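# Transfer 96-well plate from bench B1 to nest N1

## Task

Carry the 96-well plate from bench spot B1 into plate nest N1 so that it rests level within the nest's locators, with its cut-off corner (well A1) at the nest corner labelled A1, then release it and pull the gripper away.

## Robot and tools

Robot: two arms, left_arm and right_arm, each ending in a parallel gripper. From the arms' side of the table, B1 is the bench spot on the right and N1 the nest on the left. Well A1 of the plate sits at its clipped corner.

Frame: every pose uses one scene frame. The origin is on the table top midway between the arms; +x points out over the table, +z up, and left_arm is on the +y side. The arm names do not match image left or right. Printed hand positions can be off, more so when an arm reaches far. The mounting plates and the metal frame behind the arms are fixed obstacles.

Gripper axes: the fingers extend along the gripper's +z and close along its y. end_effector_position is the point between the finger pads, roughly 1 cm short of the tips.

The row: every motion argument is one flat list of 16 numbers covering both arms, even if only one moves. Order: x, y, z, qw, qx, qy, qz, opening for left_arm, then the same eight for right_arm. x, y, z are an absolute target position in metres in the scene frame; qw..qz an absolute target orientation (w first) in the same frame; opening runs from -1 (closed) to +1 (open, 0.094 m). These are poses, not offsets. A target more than 0.6 m from an arm's last reported position along any of its gripper axes gets the call refused. To hold an arm still, resend the exact pose from the last result before it stopped, plus its desired opening, every call. To keep orientation, keep sending the same target quaternion rather than copying the drifted reported one.

Tools:
- execute_actions {actions, pictures}: actions is a list with at most one item. An empty list just reports state. An item with rows (1 to 15 rows of 16 numbers) and optional steps (up to 15, default 15) applies one row per 1/30 s step, repeating the last row if steps exceed rows. An item with only steps (up to 300) is a wait counted from the previous result. pictures (boolean) turns camera images on or off; they come by default. A refused call sends nothing.
- move {target, speed}: target is one 16-number row as above. Each gripper follows a straight line to its pose; both paths finish together, lasting 0.5 to 10 s (cut off at 10 s). speed is top path speed in m/s, 0.002 to 0.5, default 0.25; turning is capped at twice that in rad/s. Openings are sent at the start. Paths ignore obstacles and the other arm, and grippers lag, stray and may overshoot the speed, notably with a near-straight arm. The result adds a move: line giving how it ended (done, off_target, moving, held, fault) and active limits, plus each gripper's distance to its pose. If only one arm is named, the other finished fine. held = a safety check blocked the last step; limits=paced = the pose was clipped; limits=held = steps were blocked en route and the arm may then jump faster than speed.
- wait {seconds}: 0 to 10 s, sends nothing new.
- zoom_image {camera, region}: enlarges [x0, y0, x1, y1] pixels (max 504x504) of the latest image from cam_head_left or cam_head_right (896x504) or cam_left_wrist or cam_right_wrist (504x504).
- finished_scene {scene}: pass the current scene number; irreversible, and the goal must hold at that moment.

Controller behaviour: each step the command is clipped to within 70 mm and 16 degrees of the measured pose, then solved by damped inverse kinematics with position prioritised over orientation. After an action ends, an arm continues only to its last clipped pose, so far targets need follow-up calls; check the reported pose. Joint friction can leave the gripper up to about 31 mm off, and tiny commands may not move it. A Hand target line shows what the controller is currently driving toward. pose unreachable means the clearance check altered or blocked a command for the named arm; HELD marks steps not sent. The simulation keeps running while you compose replies.

Grasping: grip_measured reports finger opening on the same -1..1 scale. Command roughly 0.03 below it for a firm hold, less below for a lighter one. Pads push about 50-62 N each, briefly more at first contact. Readings may be off by about 1 mm per gripper.

Joint limits (rad), base to gripper: waist -2.618..3.054, shoulder 0..3.142, elbow 0..3.142, wrist pitch -1.571..1.571, wrist yaw -1.571..1.571, wrist roll -2.094..2.094.

Heat: carrying a load warms motors. MOTOR HOT appears at 75 C; at 90 C that arm halts for 10 s; at 100 C it drops everything. These show as OVER-TEMPERATURE FAULT lines. Avoid holding the plate longer than needed.

Cameras: calibration lines give K, distortion and T_world_to_cam for each camera; fixed cameras may be a few degrees and millimetres off.

Avoid: dropping the plate from more than a few millimetres, knocking anything off the table, fast or deep contact (speed and overshoot past contact raise force), and letting the arms collide or press each other. Loose items may occasionally be nudged by an outside push, so recheck the plate before grasping and after placing.

Each tool is called after "Call:" as a command line: name --argument value for each argument, lists and objects as JSON in quotes; but a table of rows of numbers goes row by row, as --pt "numbers of a row", without its own name.

## Session

Call:
execute_actions --actions '[]'

Scene clock: 0.00 s of 13200.00 s.
left_arm: end_effector_position=(+0.4577, +0.3077, +0.2388) grip_measured=+1.000 end_effector_quat_wxyz=(+0.013, -0.613, +0.786, -0.082) | right_arm: end_effector_position=(+0.0208, -0.5783, +0.1324) grip_measured=+1.000 end_effector_quat_wxyz=(+0.053, +0.994, +0.067, +0.070)
Joint positions: left_arm=[ 0.084  1.56   1.765 -1.138  0.048 -1.413  0.094] | right_arm=[-2.021  1.646  0.569 -0.59  -0.665  1.071  0.094]
Joint velocities: left_arm=[ 0.022  0.007 -0.022  0.037 -0.022  0.022  0.   ] | right_arm=[ 0.002  0.002  0.007  0.007 -0.022 -0.007  0.   ]
Motor temperatures (°C, as the motors report them): left_arm=[20 19 20 18 21 19] | right_arm=[17 20 18 21 17 19]
Hand target (left_arm): +0.458, +0.308, +0.239; +0.013, -0.613, +0.786, -0.082
Hand target (right_arm): +0.021, -0.578, +0.132; +0.053, +0.994, +0.067, +0.070

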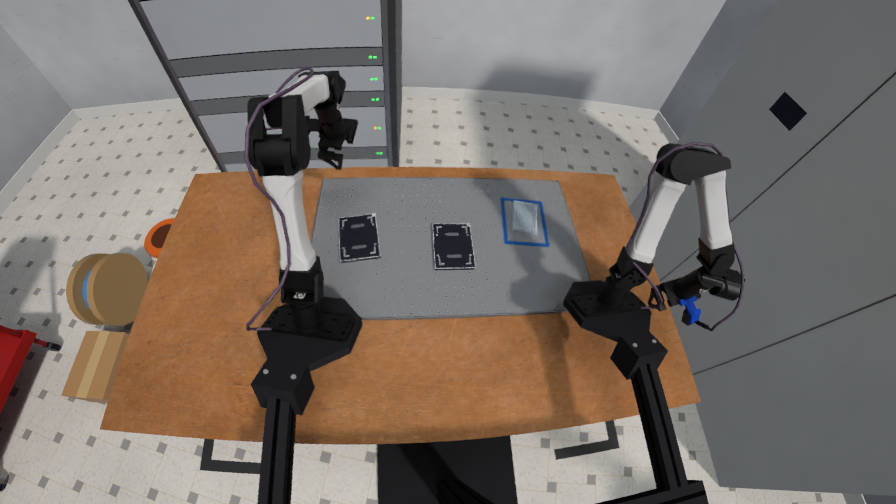

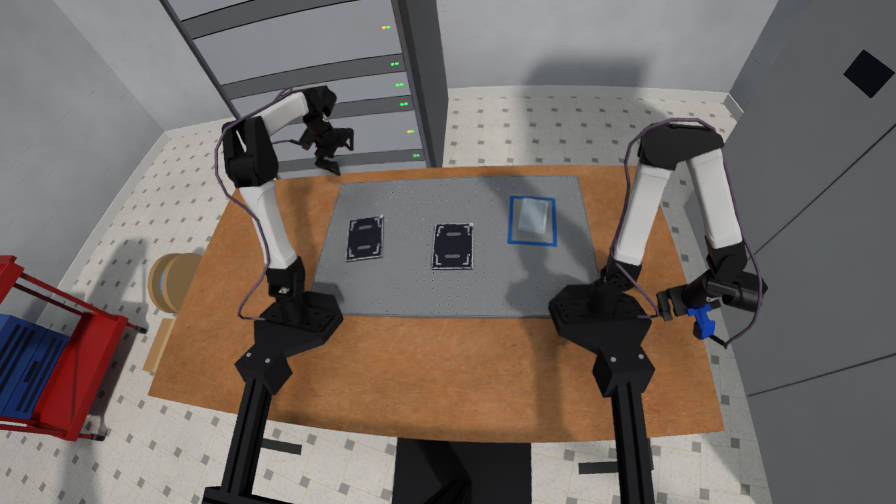

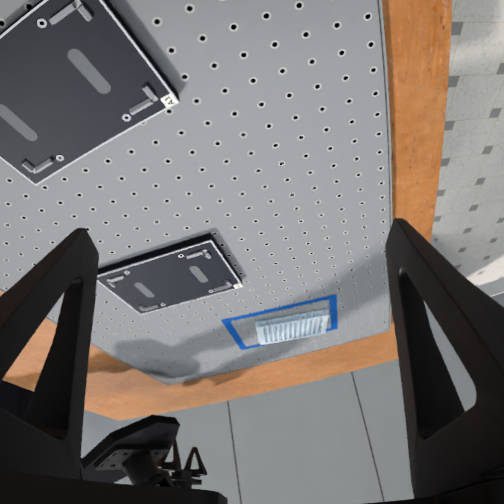

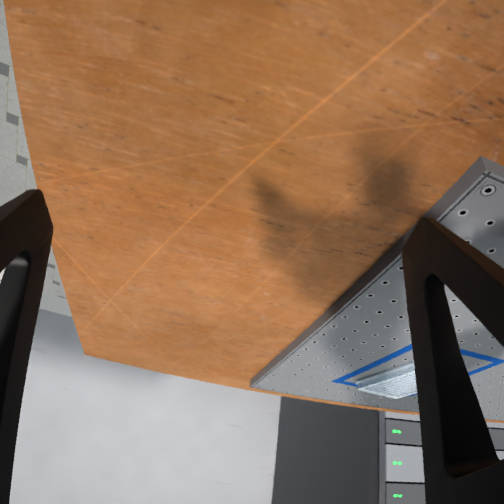

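Call:
zoom_image --camera "cam_head_left" --region '[320, 180, 570, 290]'

Call:
zoom_image --camera "cam_head_right" --region '[320, 180, 570, 290]'

Region (320, 180, 570, 290) of cam_head_left's 896x504 image, scaled by 2.016, with more detail than that image has; it fills the top 222 rows of this view, and the rest is white.

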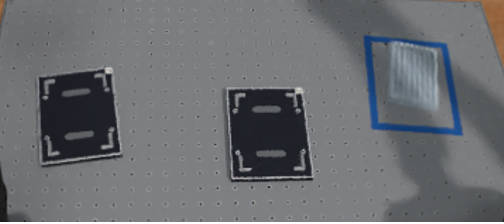

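Region (320, 180, 570, 290) of cam_head_right's 896x504 image, scaled by 2.016, with more detail than that image has; it fills the top 222 rows of this view, and the rest is white.

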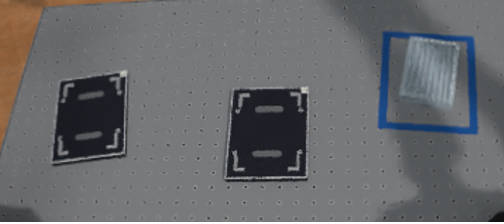

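Call:
move --target '[0.4577,0.3077,0.2388,0.013,-0.613,0.786,-0.082,1, 0.34,-0.276,0.2,0,1,0,0,1]'

Scene clock: 8.47 s of 13200.00 s.
left_arm: end_effector_position=(+0.4577, +0.3077, +0.2388) grip_measured=+1.000 end_effector_quat_wxyz=(+0.013, -0.613, +0.786, -0.082) | right_arm: end_effector_position=(+0.3370, -0.2855, +0.2017) grip_measured=+1.000 end_effector_quat_wxyz=(-0.343, +0.845, +0.397, +0.106)
Joint positions: left_arm=[ 0.084  1.56   1.765 -1.138  0.048 -1.413  0.094] | right_arm=[-0.19   1.333  1.118 -1.051 -0.706  2.094  0.094]
Joint velocities: left_arm=[-0.002 -0.012  0.002  0.007  0.022 -0.022  0.   ] | right_arm=[-0.012  0.017  0.022 -0.066 -0.051 -0.051  0.   ]
Motor temperatures (°C, as the motors report them): left_arm=[20 22 22 19 21 19] | right_arm=[18 21 18 21 17 19]
Hand target (left_arm): +0.458, +0.308, +0.239; +0.013, -0.613, +0.786, -0.082
Hand target (right_arm): +0.337, -0.284, +0.198; -0.348, +0.845, +0.395, +0.090
Off the commanded pose (left_arm): 0.000 m, 0 deg.
Off the commanded pose (right_arm): 0.010 m, 65 deg; orientation clipped at the last step of the last action.
joint sent to its limit (right arm) — the command would take joint 6 (wrist roll) past its upper limit, so that joint was sent only as far as its limit.
After step 90, 2.40 s passed at rest.
move: off_target (right_arm); limits=paced
camera_calibration (this result's frames):
cam_right_wrist: T_world_to_cam=[[-0.815672, 0.358829, 0.453786, 0.286094], [0.455381, -0.0855385, 0.886178, -0.363534], [0.356802, 0.929476, -0.0936326, 0.256486], [0, 0, 0, 1]] pos_world=[0.30739, -0.372153, 0.216346]

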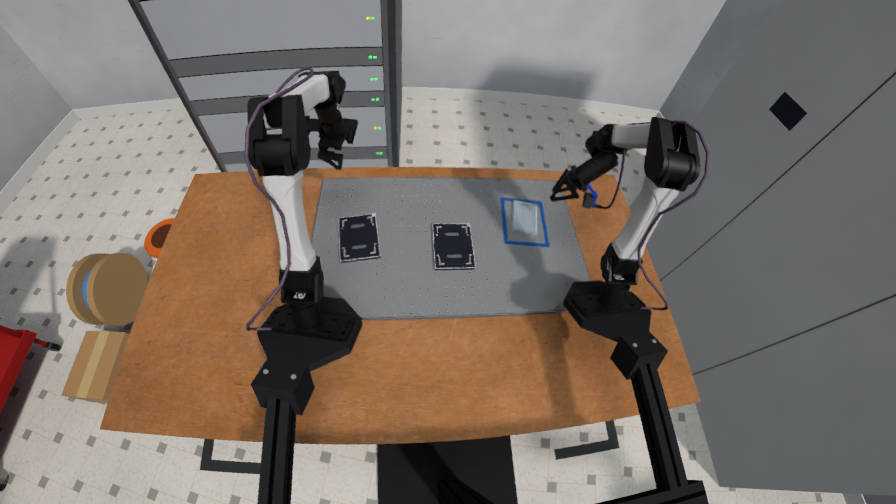

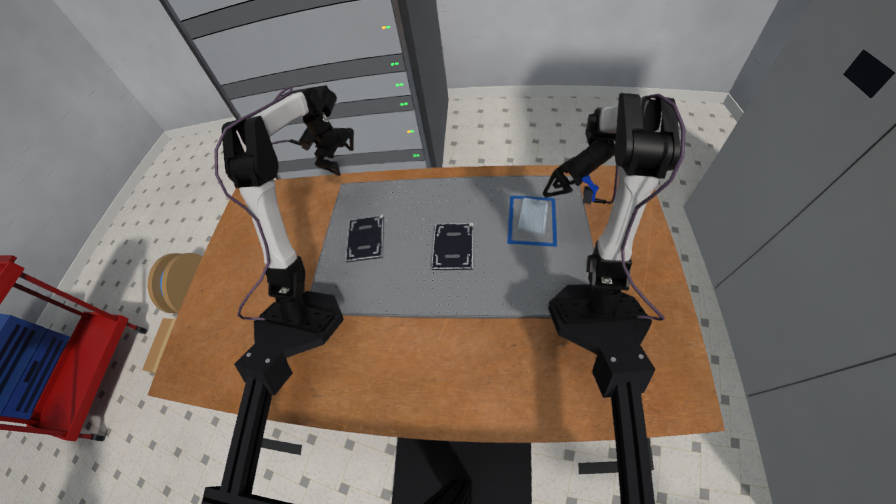

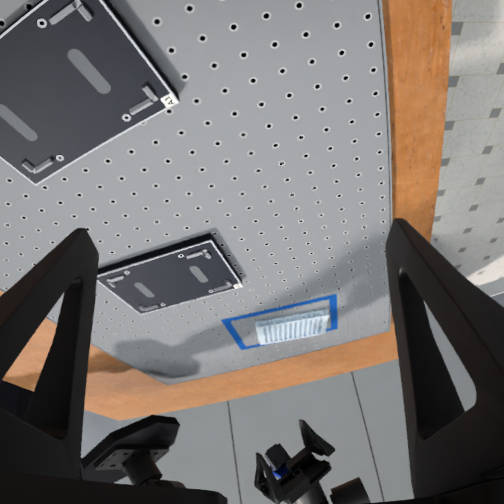

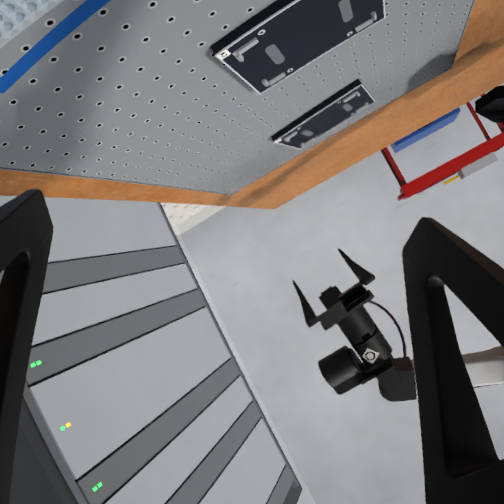

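Roll limit; use the flipped orientation.

Call:
move --target '[0.4577,0.3077,0.2388,0.013,-0.613,0.786,-0.082,1, 0.36,-0.276,0.2,0,0,1,0,1]'

Scene clock: 14.80 s of 13200.00 s.
left_arm: end_effector_position=(+0.4577, +0.3077, +0.2388) grip_measured=+1.000 end_effector_quat_wxyz=(+0.013, -0.613, +0.786, -0.082) | right_arm: end_effector_position=(+0.3646, -0.2764, +0.1991) grip_measured=+1.000 end_effector_quat_wxyz=(-0.001, +0.008, +1.000, -0.002)
Joint positions: left_arm=[ 0.084  1.56   1.765 -1.138  0.048 -1.413  0.094] | right_arm=[ 0.341  1.361  1.268 -1.034  0.256  0.397  0.094]
Joint velocities: left_arm=[-0.007  0.007 -0.017  0.007  0.007 -0.022  0.   ] | right_arm=[-0.007  0.002  0.022  0.007  0.037 -0.007  0.   ]
Motor temperatures (°C, as the motors report them): left_arm=[20 24 22 19 21 19] | right_arm=[18 23 19 21 17 19]
Hand target (left_arm): +0.458, +0.308, +0.239; +0.013, -0.613, +0.786, -0.082
Hand target (right_arm): +0.360, -0.277, +0.199; +0.004, -0.001, +1.000, -0.004
Off the commanded pose (left_arm): 0.000 m, 0 deg.
Off the commanded pose (right_arm): 0.005 m, 1 deg.
move: done
camera_calibration (this result's frames):
cam_right_wrist: T_world_to_cam=[[0.105077, -0.994083, 0.0275275, -0.318266], [-0.649521, -0.0476427, 0.758849, 0.0657026], [-0.753048, -0.0976176, -0.650684, 0.469681], [0, 0, 0, 1]] pos_world=[0.42981, -0.267403, 0.264517]

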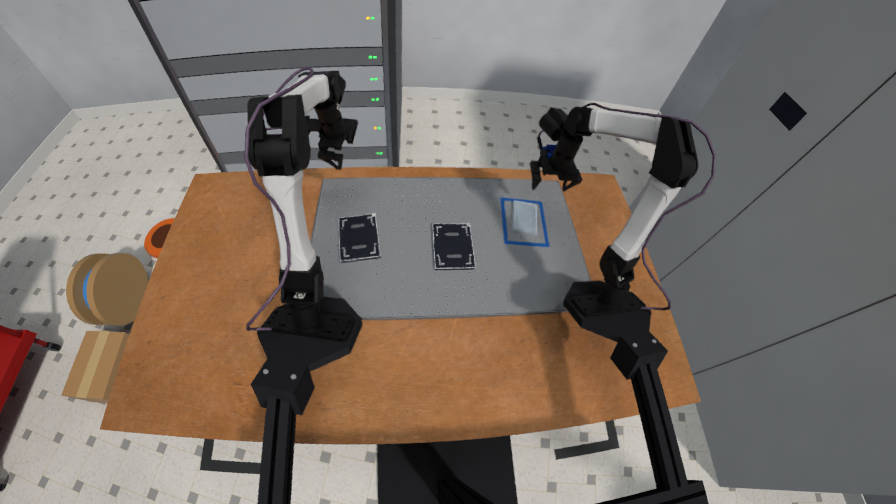

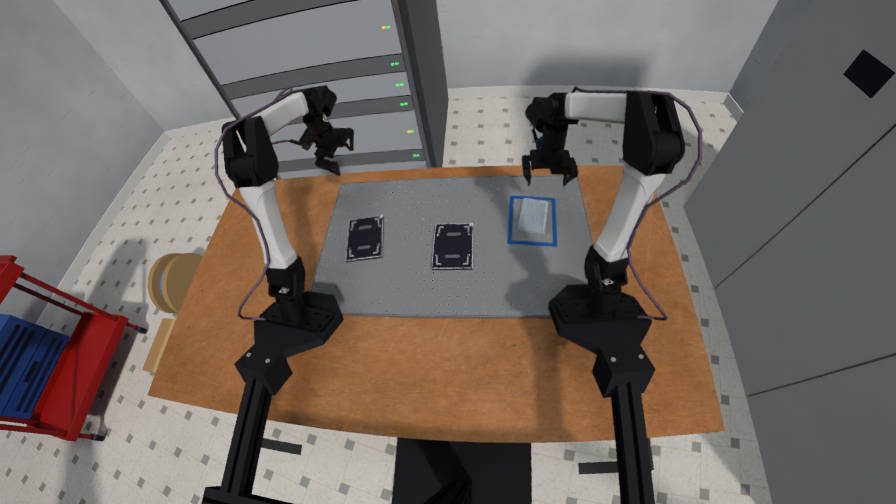

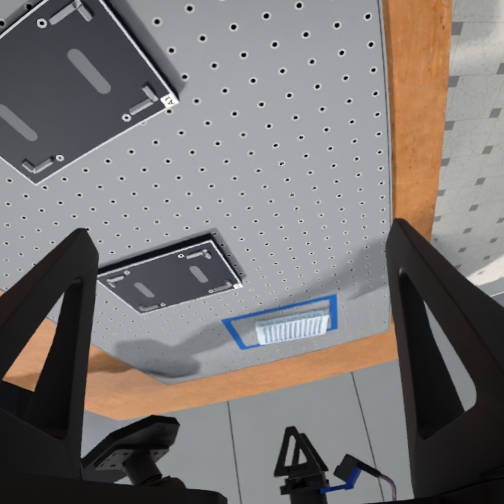

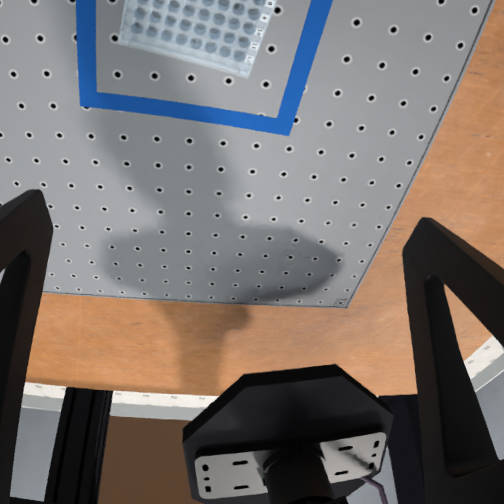

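Call:
move --target '[0.4577,0.3077,0.2388,0.013,-0.613,0.786,-0.082,1, 0.43,-0.25,0.17,0,0,1,0,1]'

Scene clock: 21.33 s of 13200.00 s.
left_arm: end_effector_position=(+0.4577, +0.3077, +0.2388) grip_measured=+1.000 end_effector_quat_wxyz=(+0.013, -0.613, +0.786, -0.082) | right_arm: end_effector_position=(+0.4268, -0.2489, +0.1735) grip_measured=+1.000 end_effector_quat_wxyz=(+0.006, -0.000, +1.000, -0.000)
Joint positions: left_arm=[ 0.084  1.56   1.765 -1.138  0.048 -1.413  0.094] | right_arm=[ 0.329  1.623  1.527 -1.013  0.252  0.365  0.094]
Joint velocities: left_arm=[ 0.002  0.007 -0.007 -0.066 -0.051  0.051  0.   ] | right_arm=[-0.022  0.002 -0.012 -0.037 -0.11   0.051  0.   ]
Motor temperatures (°C, as the motors report them): left_arm=[20 25 23 19 21 19] | right_arm=[18 25 20 21 17 19]
Hand target (left_arm): +0.458, +0.308, +0.239; +0.013, -0.613, +0.786, -0.082
Hand target (right_arm): +0.430, -0.250, +0.169; -0.000, +0.000, +1.000, +0.000
Off the commanded pose (left_arm): 0.000 m, 0 deg.
Off the commanded pose (right_arm): 0.005 m, 1 deg.
After step 90, 2.63 s passed at rest.
move: done
camera_calibration (this result's frames):
cam_right_wrist: T_world_to_cam=[[0.121039, -0.992341, 0.0246803, -0.302548], [-0.659426, -0.0617984, 0.749225, 0.129234], [-0.741962, -0.10696, -0.661855, 0.49736], [0, 0, 0, 1]] pos_world=[0.490863, -0.239047, 0.239822]

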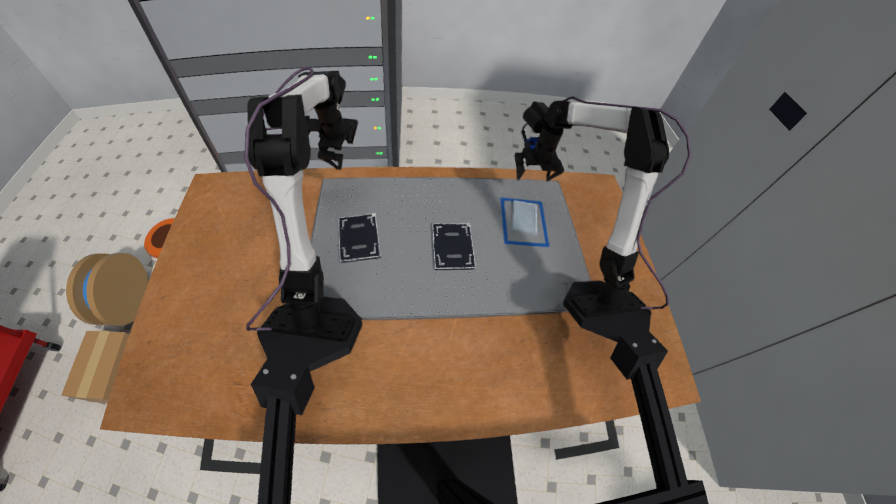

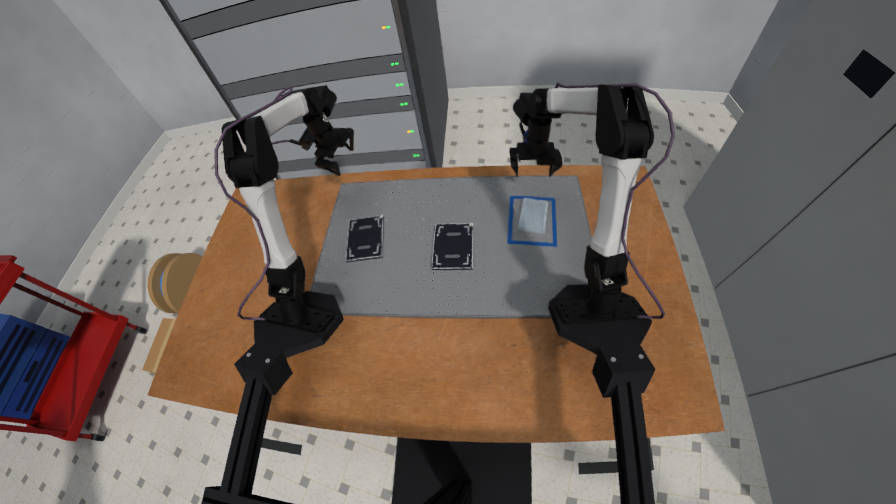

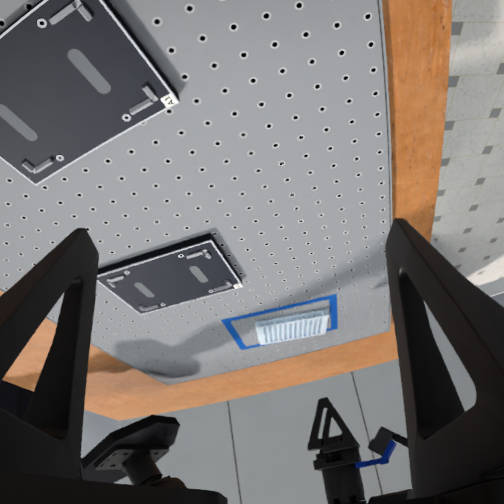

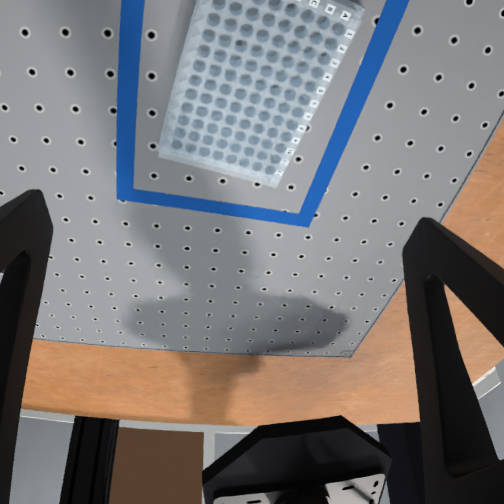

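Call:
move --target '[0.4577,0.3077,0.2388,0.013,-0.613,0.786,-0.082,1, 0.383,-0.26,0.06,0,0.1175,0.993,0,1]' --speed 0.12

Scene clock: 32.63 s of 13200.00 s.
left_arm: end_effector_position=(+0.4577, +0.3077, +0.2388) grip_measured=+1.000 end_effector_quat_wxyz=(+0.013, -0.613, +0.786, -0.082) | right_arm: end_effector_position=(+0.3901, -0.2575, +0.0735) grip_measured=+1.000 end_effector_quat_wxyz=(+0.016, +0.112, +0.994, +0.005)
Joint positions: left_arm=[ 0.084  1.56   1.765 -1.138  0.048 -1.413  0.094] | right_arm=[ 0.269  1.667  1.144 -0.552  0.225  0.531  0.094]
Joint velocities: left_arm=[ 0.012 -0.002  0.002  0.037 -0.007 -0.037  0.   ] | right_arm=[-0.012 -0.002 -0.017 -0.051  0.051 -0.125  0.   ]
Motor temperatures (°C, as the motors report them): left_arm=[20 27 24 19 21 19] | right_arm=[18 28 21 21 17 19]
Hand target (left_arm): +0.458, +0.308, +0.239; +0.013, -0.613, +0.786, -0.082
Hand target (right_arm): +0.380, -0.261, +0.062; -0.000, +0.118, +0.993, +0.000
Off the commanded pose (left_arm): 0.000 m, 0 deg.
Off the commanded pose (right_arm): 0.015 m, 2 deg.
After step 90, 6.67 s passed at rest.
move: off_target (right_arm)
camera_calibration (this result's frames):
cam_right_wrist: T_world_to_cam=[[-0.104041, -0.994478, 0.0137099, -0.216134], [-0.671657, 0.0804214, 0.736484, 0.221684], [-0.73352, 0.0674165, -0.676316, 0.445747], [0, 0, 0, 1]] pos_world=[0.453373, -0.26282, 0.141162]

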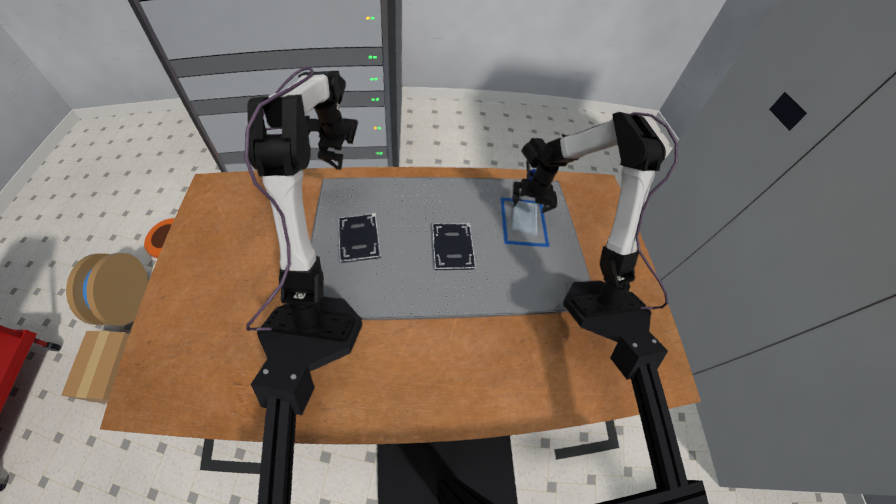

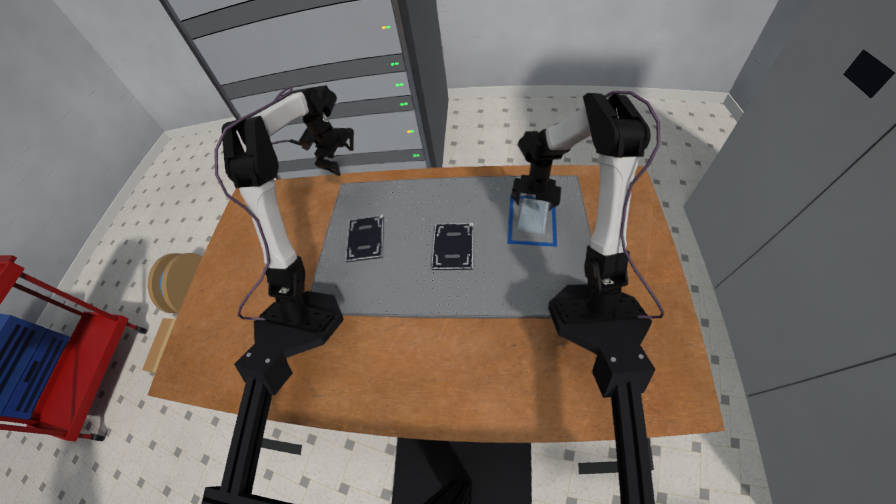

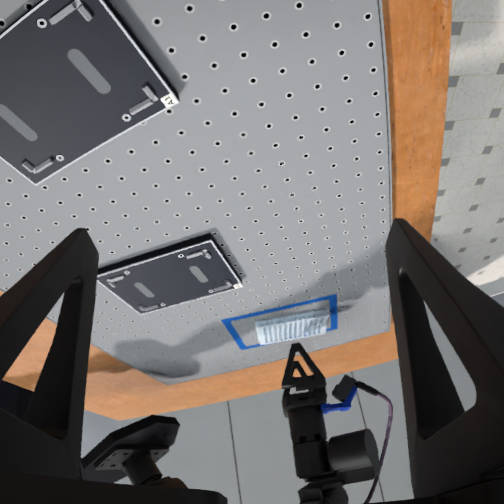

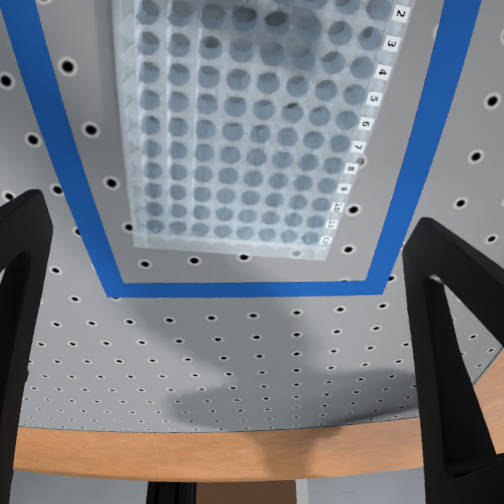

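Call:
move --target '[0.4577,0.3077,0.2388,0.013,-0.613,0.786,-0.082,1, 0.38,-0.266,0.045,0,0.148,0.989,0,1]' --speed 0.05

Scene clock: 40.53 s of 13200.00 s.
left_arm: end_effector_position=(+0.4577, +0.3077, +0.2388) grip_measured=+1.000 end_effector_quat_wxyz=(+0.013, -0.613, +0.786, -0.082) | right_arm: end_effector_position=(+0.3906, -0.2621, +0.0591) grip_measured=+1.000 end_effector_quat_wxyz=(+0.018, +0.142, +0.990, +0.005)
Joint positions: left_arm=[ 0.084  1.56   1.765 -1.138  0.048 -1.413  0.094] | right_arm=[ 0.247  1.697  1.124 -0.494  0.216  0.571  0.094]
Joint velocities: left_arm=[-0.017  0.007  0.002  0.022  0.051  0.007  0.   ] | right_arm=[-0.007 -0.012 -0.007 -0.022 -0.051 -0.051  0.   ]
Motor temperatures (°C, as the motors report them): left_arm=[20 28 25 19 21 19] | right_arm=[18 29 21 21 17 19]
Hand target (left_arm): +0.458, +0.308, +0.239; +0.013, -0.613, +0.786, -0.082
Hand target (right_arm): +0.379, -0.266, +0.046; -0.000, +0.148, +0.989, +0.000
Off the commanded pose (left_arm): 0.000 m, 0 deg.
Off the commanded pose (right_arm): 0.018 m, 2 deg.
After step 90, 3.77 s passed at rest.
move: off_target (right_arm)
camera_calibration (this result's frames):
cam_right_wrist: T_world_to_cam=[[-0.16429, -0.986348, 0.0112313, -0.194631], [-0.668307, 0.119676, 0.734196, 0.242168], [-0.725517, 0.113115, -0.678845, 0.445673], [0, 0, 0, 1]] pos_world=[0.45321, -0.271368, 0.12693]

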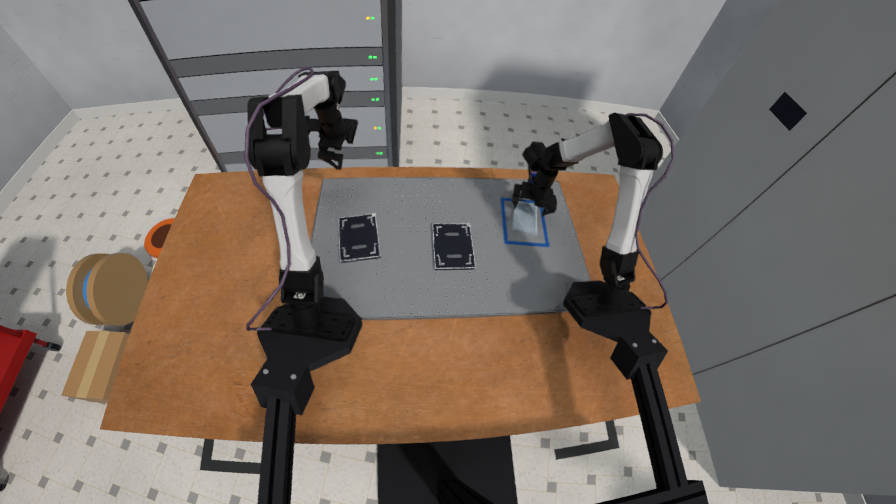

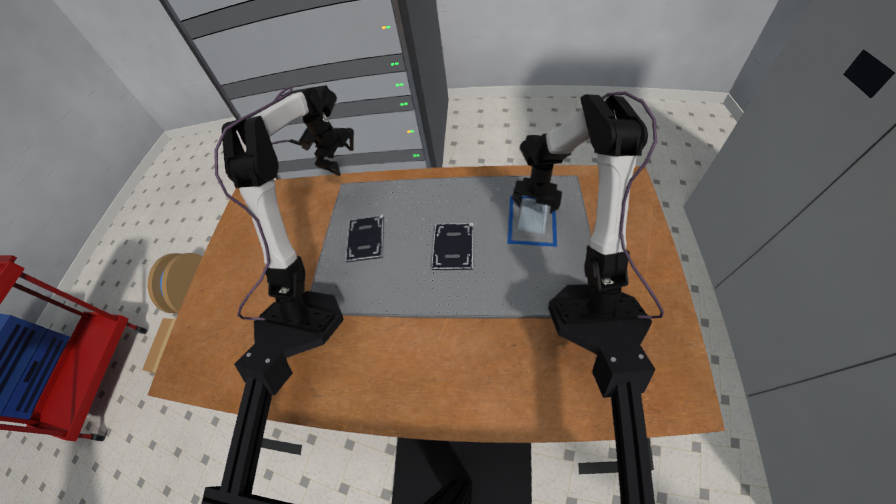

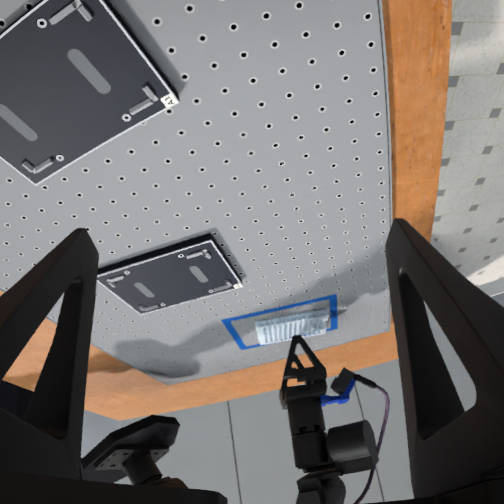

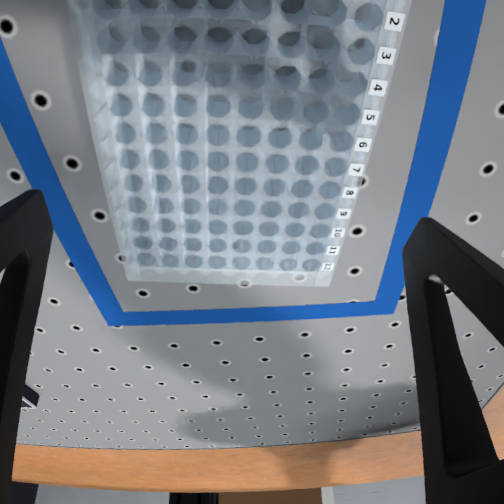

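Call:
move --target '[0.4577,0.3077,0.2388,0.013,-0.613,0.786,-0.082,1, 0.372,-0.264,0.012,0,0.148,0.989,0,1]' --speed 0.04

Scene clock: 45.17 s of 13200.00 s.
left_arm: end_effector_position=(+0.4577, +0.3077, +0.2388) grip_measured=+1.000 end_effector_quat_wxyz=(+0.013, -0.613, +0.786, -0.082) | right_arm: end_effector_position=(+0.3845, -0.2597, +0.0265) grip_measured=+1.000 end_effector_quat_wxyz=(+0.019, +0.147, +0.989, +0.006)
Joint positions: left_arm=[ 0.084  1.56   1.765 -1.138  0.048 -1.413  0.094] | right_arm=[ 0.238  1.778  1.084 -0.368  0.212  0.572  0.094]
Joint velocities: left_arm=[-0.002 -0.007  0.002  0.022 -0.051 -0.051  0.   ] | right_arm=[ 0.017 -0.012 -0.002 -0.007  0.007 -0.022  0.   ]
Motor temperatures (°C, as the motors report them): left_arm=[20 29 25 19 21 19] | right_arm=[18 29 21 21 17 19]
Hand target (left_arm): +0.458, +0.308, +0.239; +0.013, -0.613, +0.786, -0.082
Hand target (right_arm): +0.371, -0.264, +0.014; -0.000, +0.148, +0.989, +0.000
Off the commanded pose (left_arm): 0.000 m, 0 deg.
Off the commanded pose (right_arm): 0.020 m, 2 deg.
After step 90, 0.07 s passed at rest.
move: off_target (right_arm)
camera_calibration (this result's frames):
cam_right_wrist: T_world_to_cam=[[-0.17338, -0.984804, 0.0100246, -0.189001], [-0.668985, 0.125236, 0.73265, 0.263477], [-0.722772, 0.120321, -0.680532, 0.419697], [0, 0, 0, 1]] pos_world=[0.446838, -0.269624, 0.0944752]

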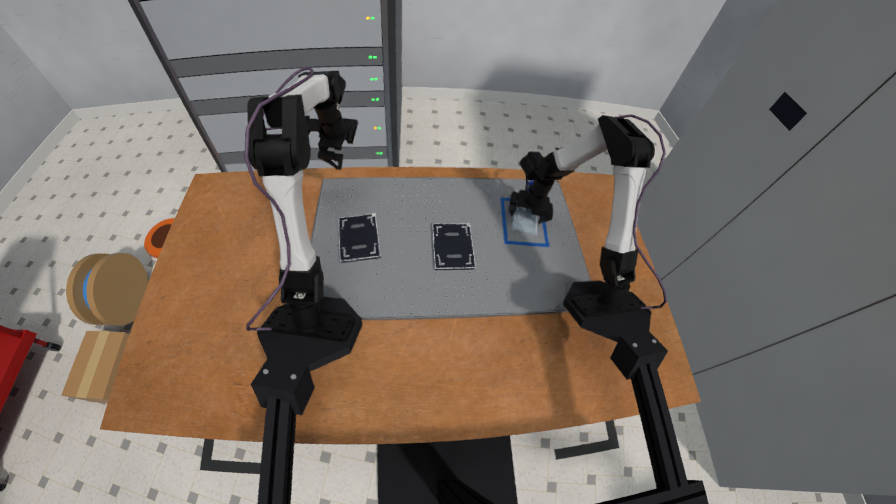

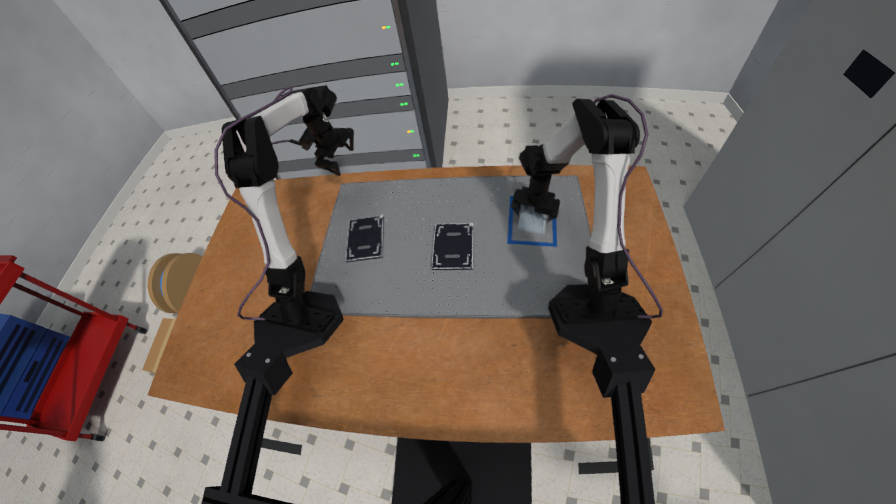

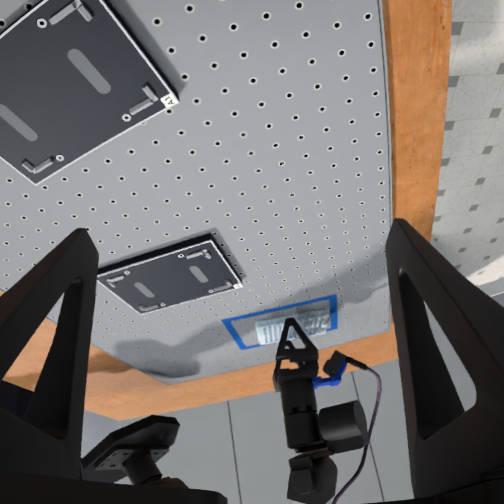

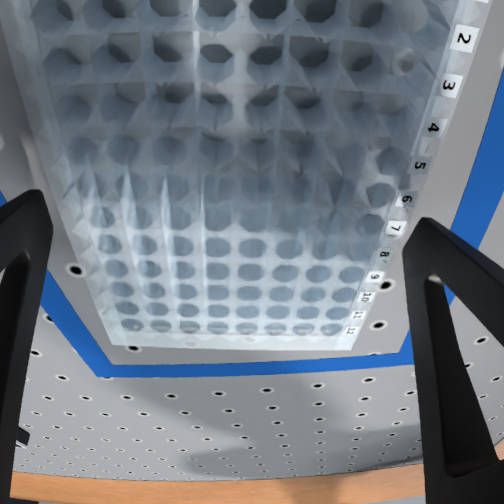

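Call:
move --target '[0.4577,0.3077,0.2388,0.013,-0.613,0.786,-0.082,1, 0.372,-0.264,0.004,0,0.148,0.989,0,1]' --speed 0.02

Call:
move --target '[0.4577,0.3077,0.2388,0.013,-0.613,0.786,-0.082,1, 0.372,-0.264,0.004,0,0.148,0.989,0,0.6]'

Scene clock: 49.30 s of 13200.00 s.
left_arm: end_effector_position=(+0.4577, +0.3077, +0.2388) grip_measured=+1.000 end_effector_quat_wxyz=(+0.013, -0.613, +0.786, -0.082) | right_arm: end_effector_position=(+0.3845, -0.2580, +0.0195) grip_measured=+1.000 end_effector_quat_wxyz=(+0.019, +0.147, +0.989, +0.007)
Joint positions: left_arm=[ 0.084  1.56   1.765 -1.138  0.048 -1.413  0.094] | right_arm=[ 0.238  1.801  1.084 -0.343  0.211  0.572  0.094]
Joint velocities: left_arm=[ 0.007 -0.007 -0.007 -0.022 -0.022  0.037  0.   ] | right_arm=[-0.007  0.002  0.002  0.022  0.022 -0.007  0.   ]
Motor temperatures (°C, as the motors report them): left_arm=[20 29 25 19 21 19] | right_arm=[18 30 20 21 17 19]
Hand target (left_arm): +0.458, +0.308, +0.239; +0.013, -0.613, +0.786, -0.082
Hand target (right_arm): +0.371, -0.264, +0.005; -0.000, +0.148, +0.989, -0.000
Off the commanded pose (left_arm): 0.000 m, 0 deg.
Off the commanded pose (right_arm): 0.021 m, 2 deg.
move: off_target (right_arm)
camera_calibration (this result's frames):
cam_right_wrist: T_world_to_cam=[[-0.173376, -0.984819, 0.00852439, -0.18726], [-0.670147, 0.124312, 0.731744, 0.268617], [-0.721695, 0.121154, -0.681527, 0.414581], [0, 0, 0, 1]] pos_world=[0.446748, -0.268038, 0.0875851]

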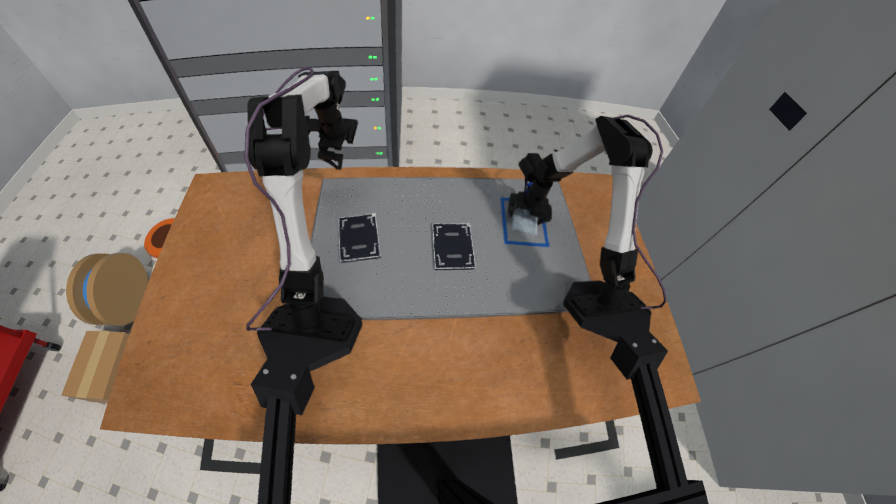

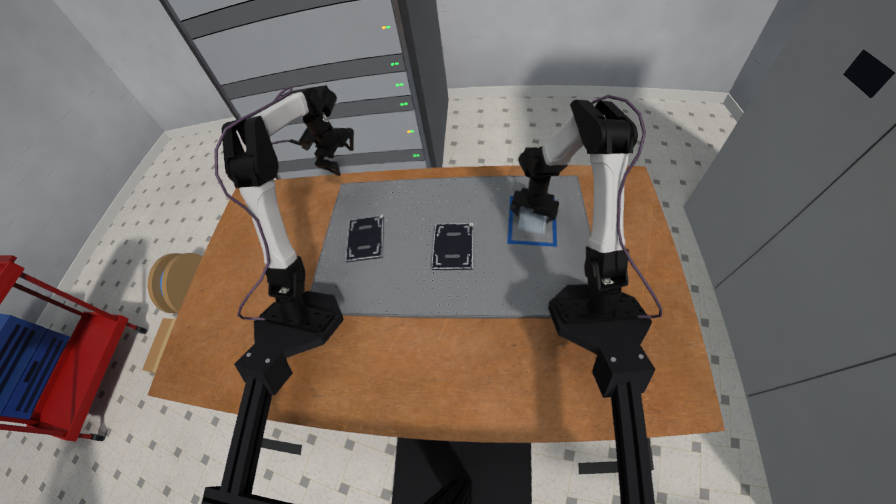

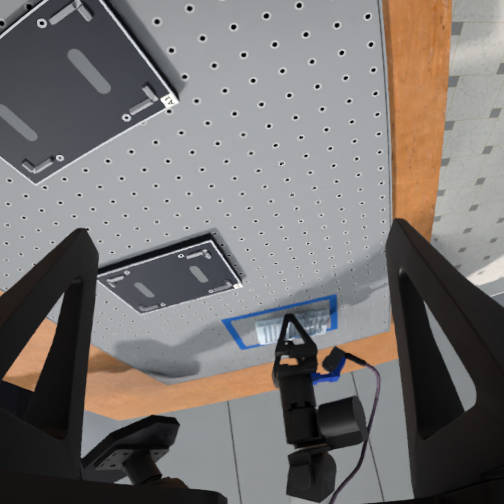

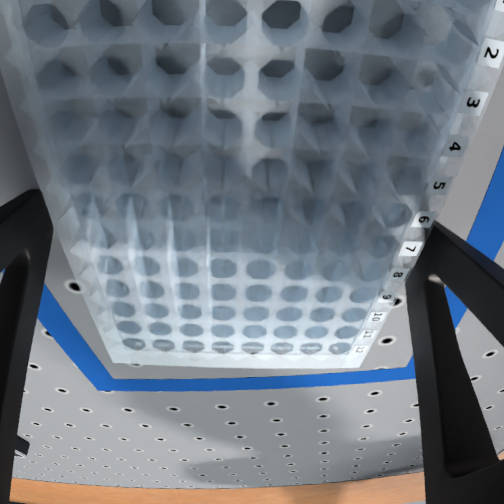

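Scene clock: 50.00 s of 13200.00 s.
left_arm: end_effector_position=(+0.4577, +0.3077, +0.2388) grip_measured=+1.000 end_effector_quat_wxyz=(+0.013, -0.613, +0.786, -0.082) | right_arm: end_effector_position=(+0.3848, -0.2579, +0.0195) grip_measured=+0.780 end_effector_quat_wxyz=(+0.020, +0.147, +0.989, +0.007)
Joint positions: left_arm=[ 0.084  1.56   1.765 -1.138  0.048 -1.413  0.094] | right_arm=[ 0.238  1.801  1.084 -0.342  0.211  0.572  0.084]
Joint velocities: left_arm=[-0.012 -0.012 -0.007  0.051  0.007  0.051  0.   ] | right_arm=[-0.012 -0.012  0.002 -0.037 -0.037 -0.007  0.   ]
Motor temperatures (°C, as the motors report them): left_arm=[20 29 25 19 21 19] | right_arm=[18 30 20 21 17 19]
Hand target (left_arm): +0.458, +0.308, +0.239; +0.013, -0.613, +0.786, -0.082
Hand target (right_arm): +0.371, -0.264, +0.005; -0.000, +0.148, +0.989, +0.000
Off the commanded pose (left_arm): 0.000 m, 0 deg.
Off the commanded pose (right_arm): 0.021 m, 2 deg.
move: off_target (right_arm)
camera_calibration (this result's frames):
cam_right_wrist: T_world_to_cam=[[-0.173992, -0.984714, 0.00801201, -0.186866], [-0.670855, 0.124483, 0.731066, 0.269107], [-0.720889, 0.121825, -0.682259, 0.414649], [0, 0, 0, 1]] pos_world=[0.446935, -0.268023, 0.0876599]

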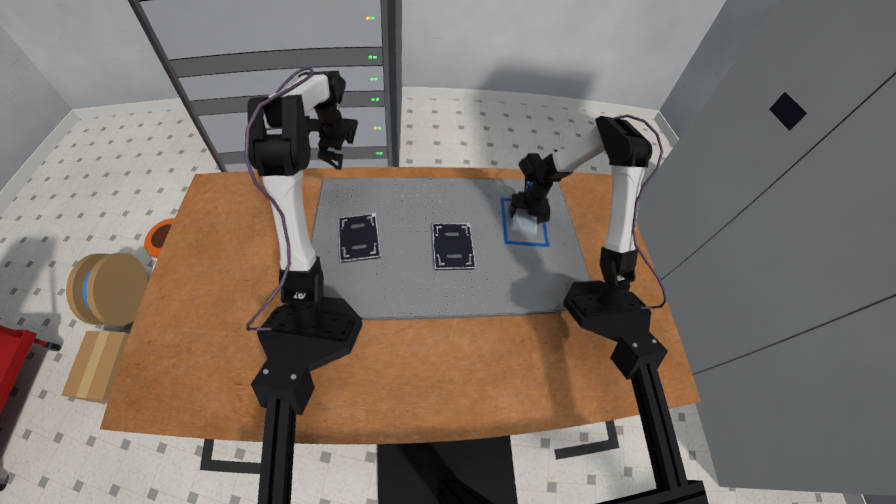

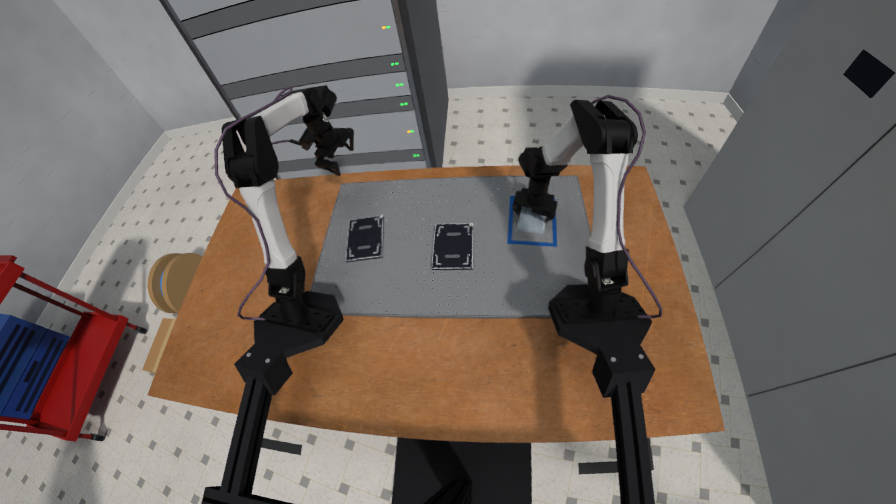

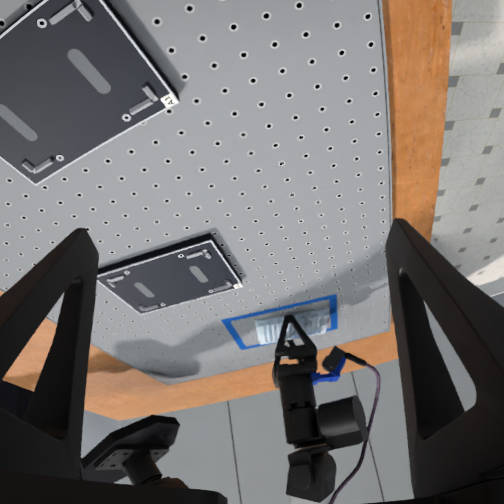

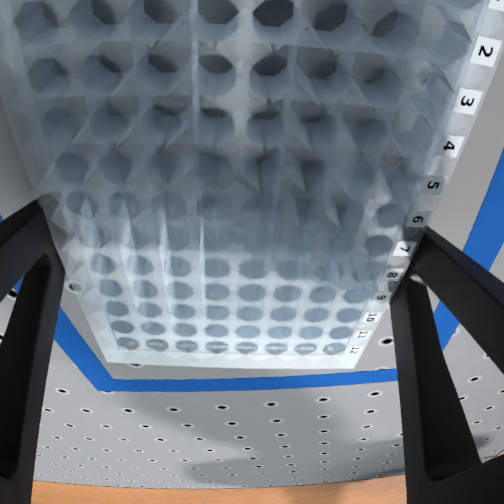

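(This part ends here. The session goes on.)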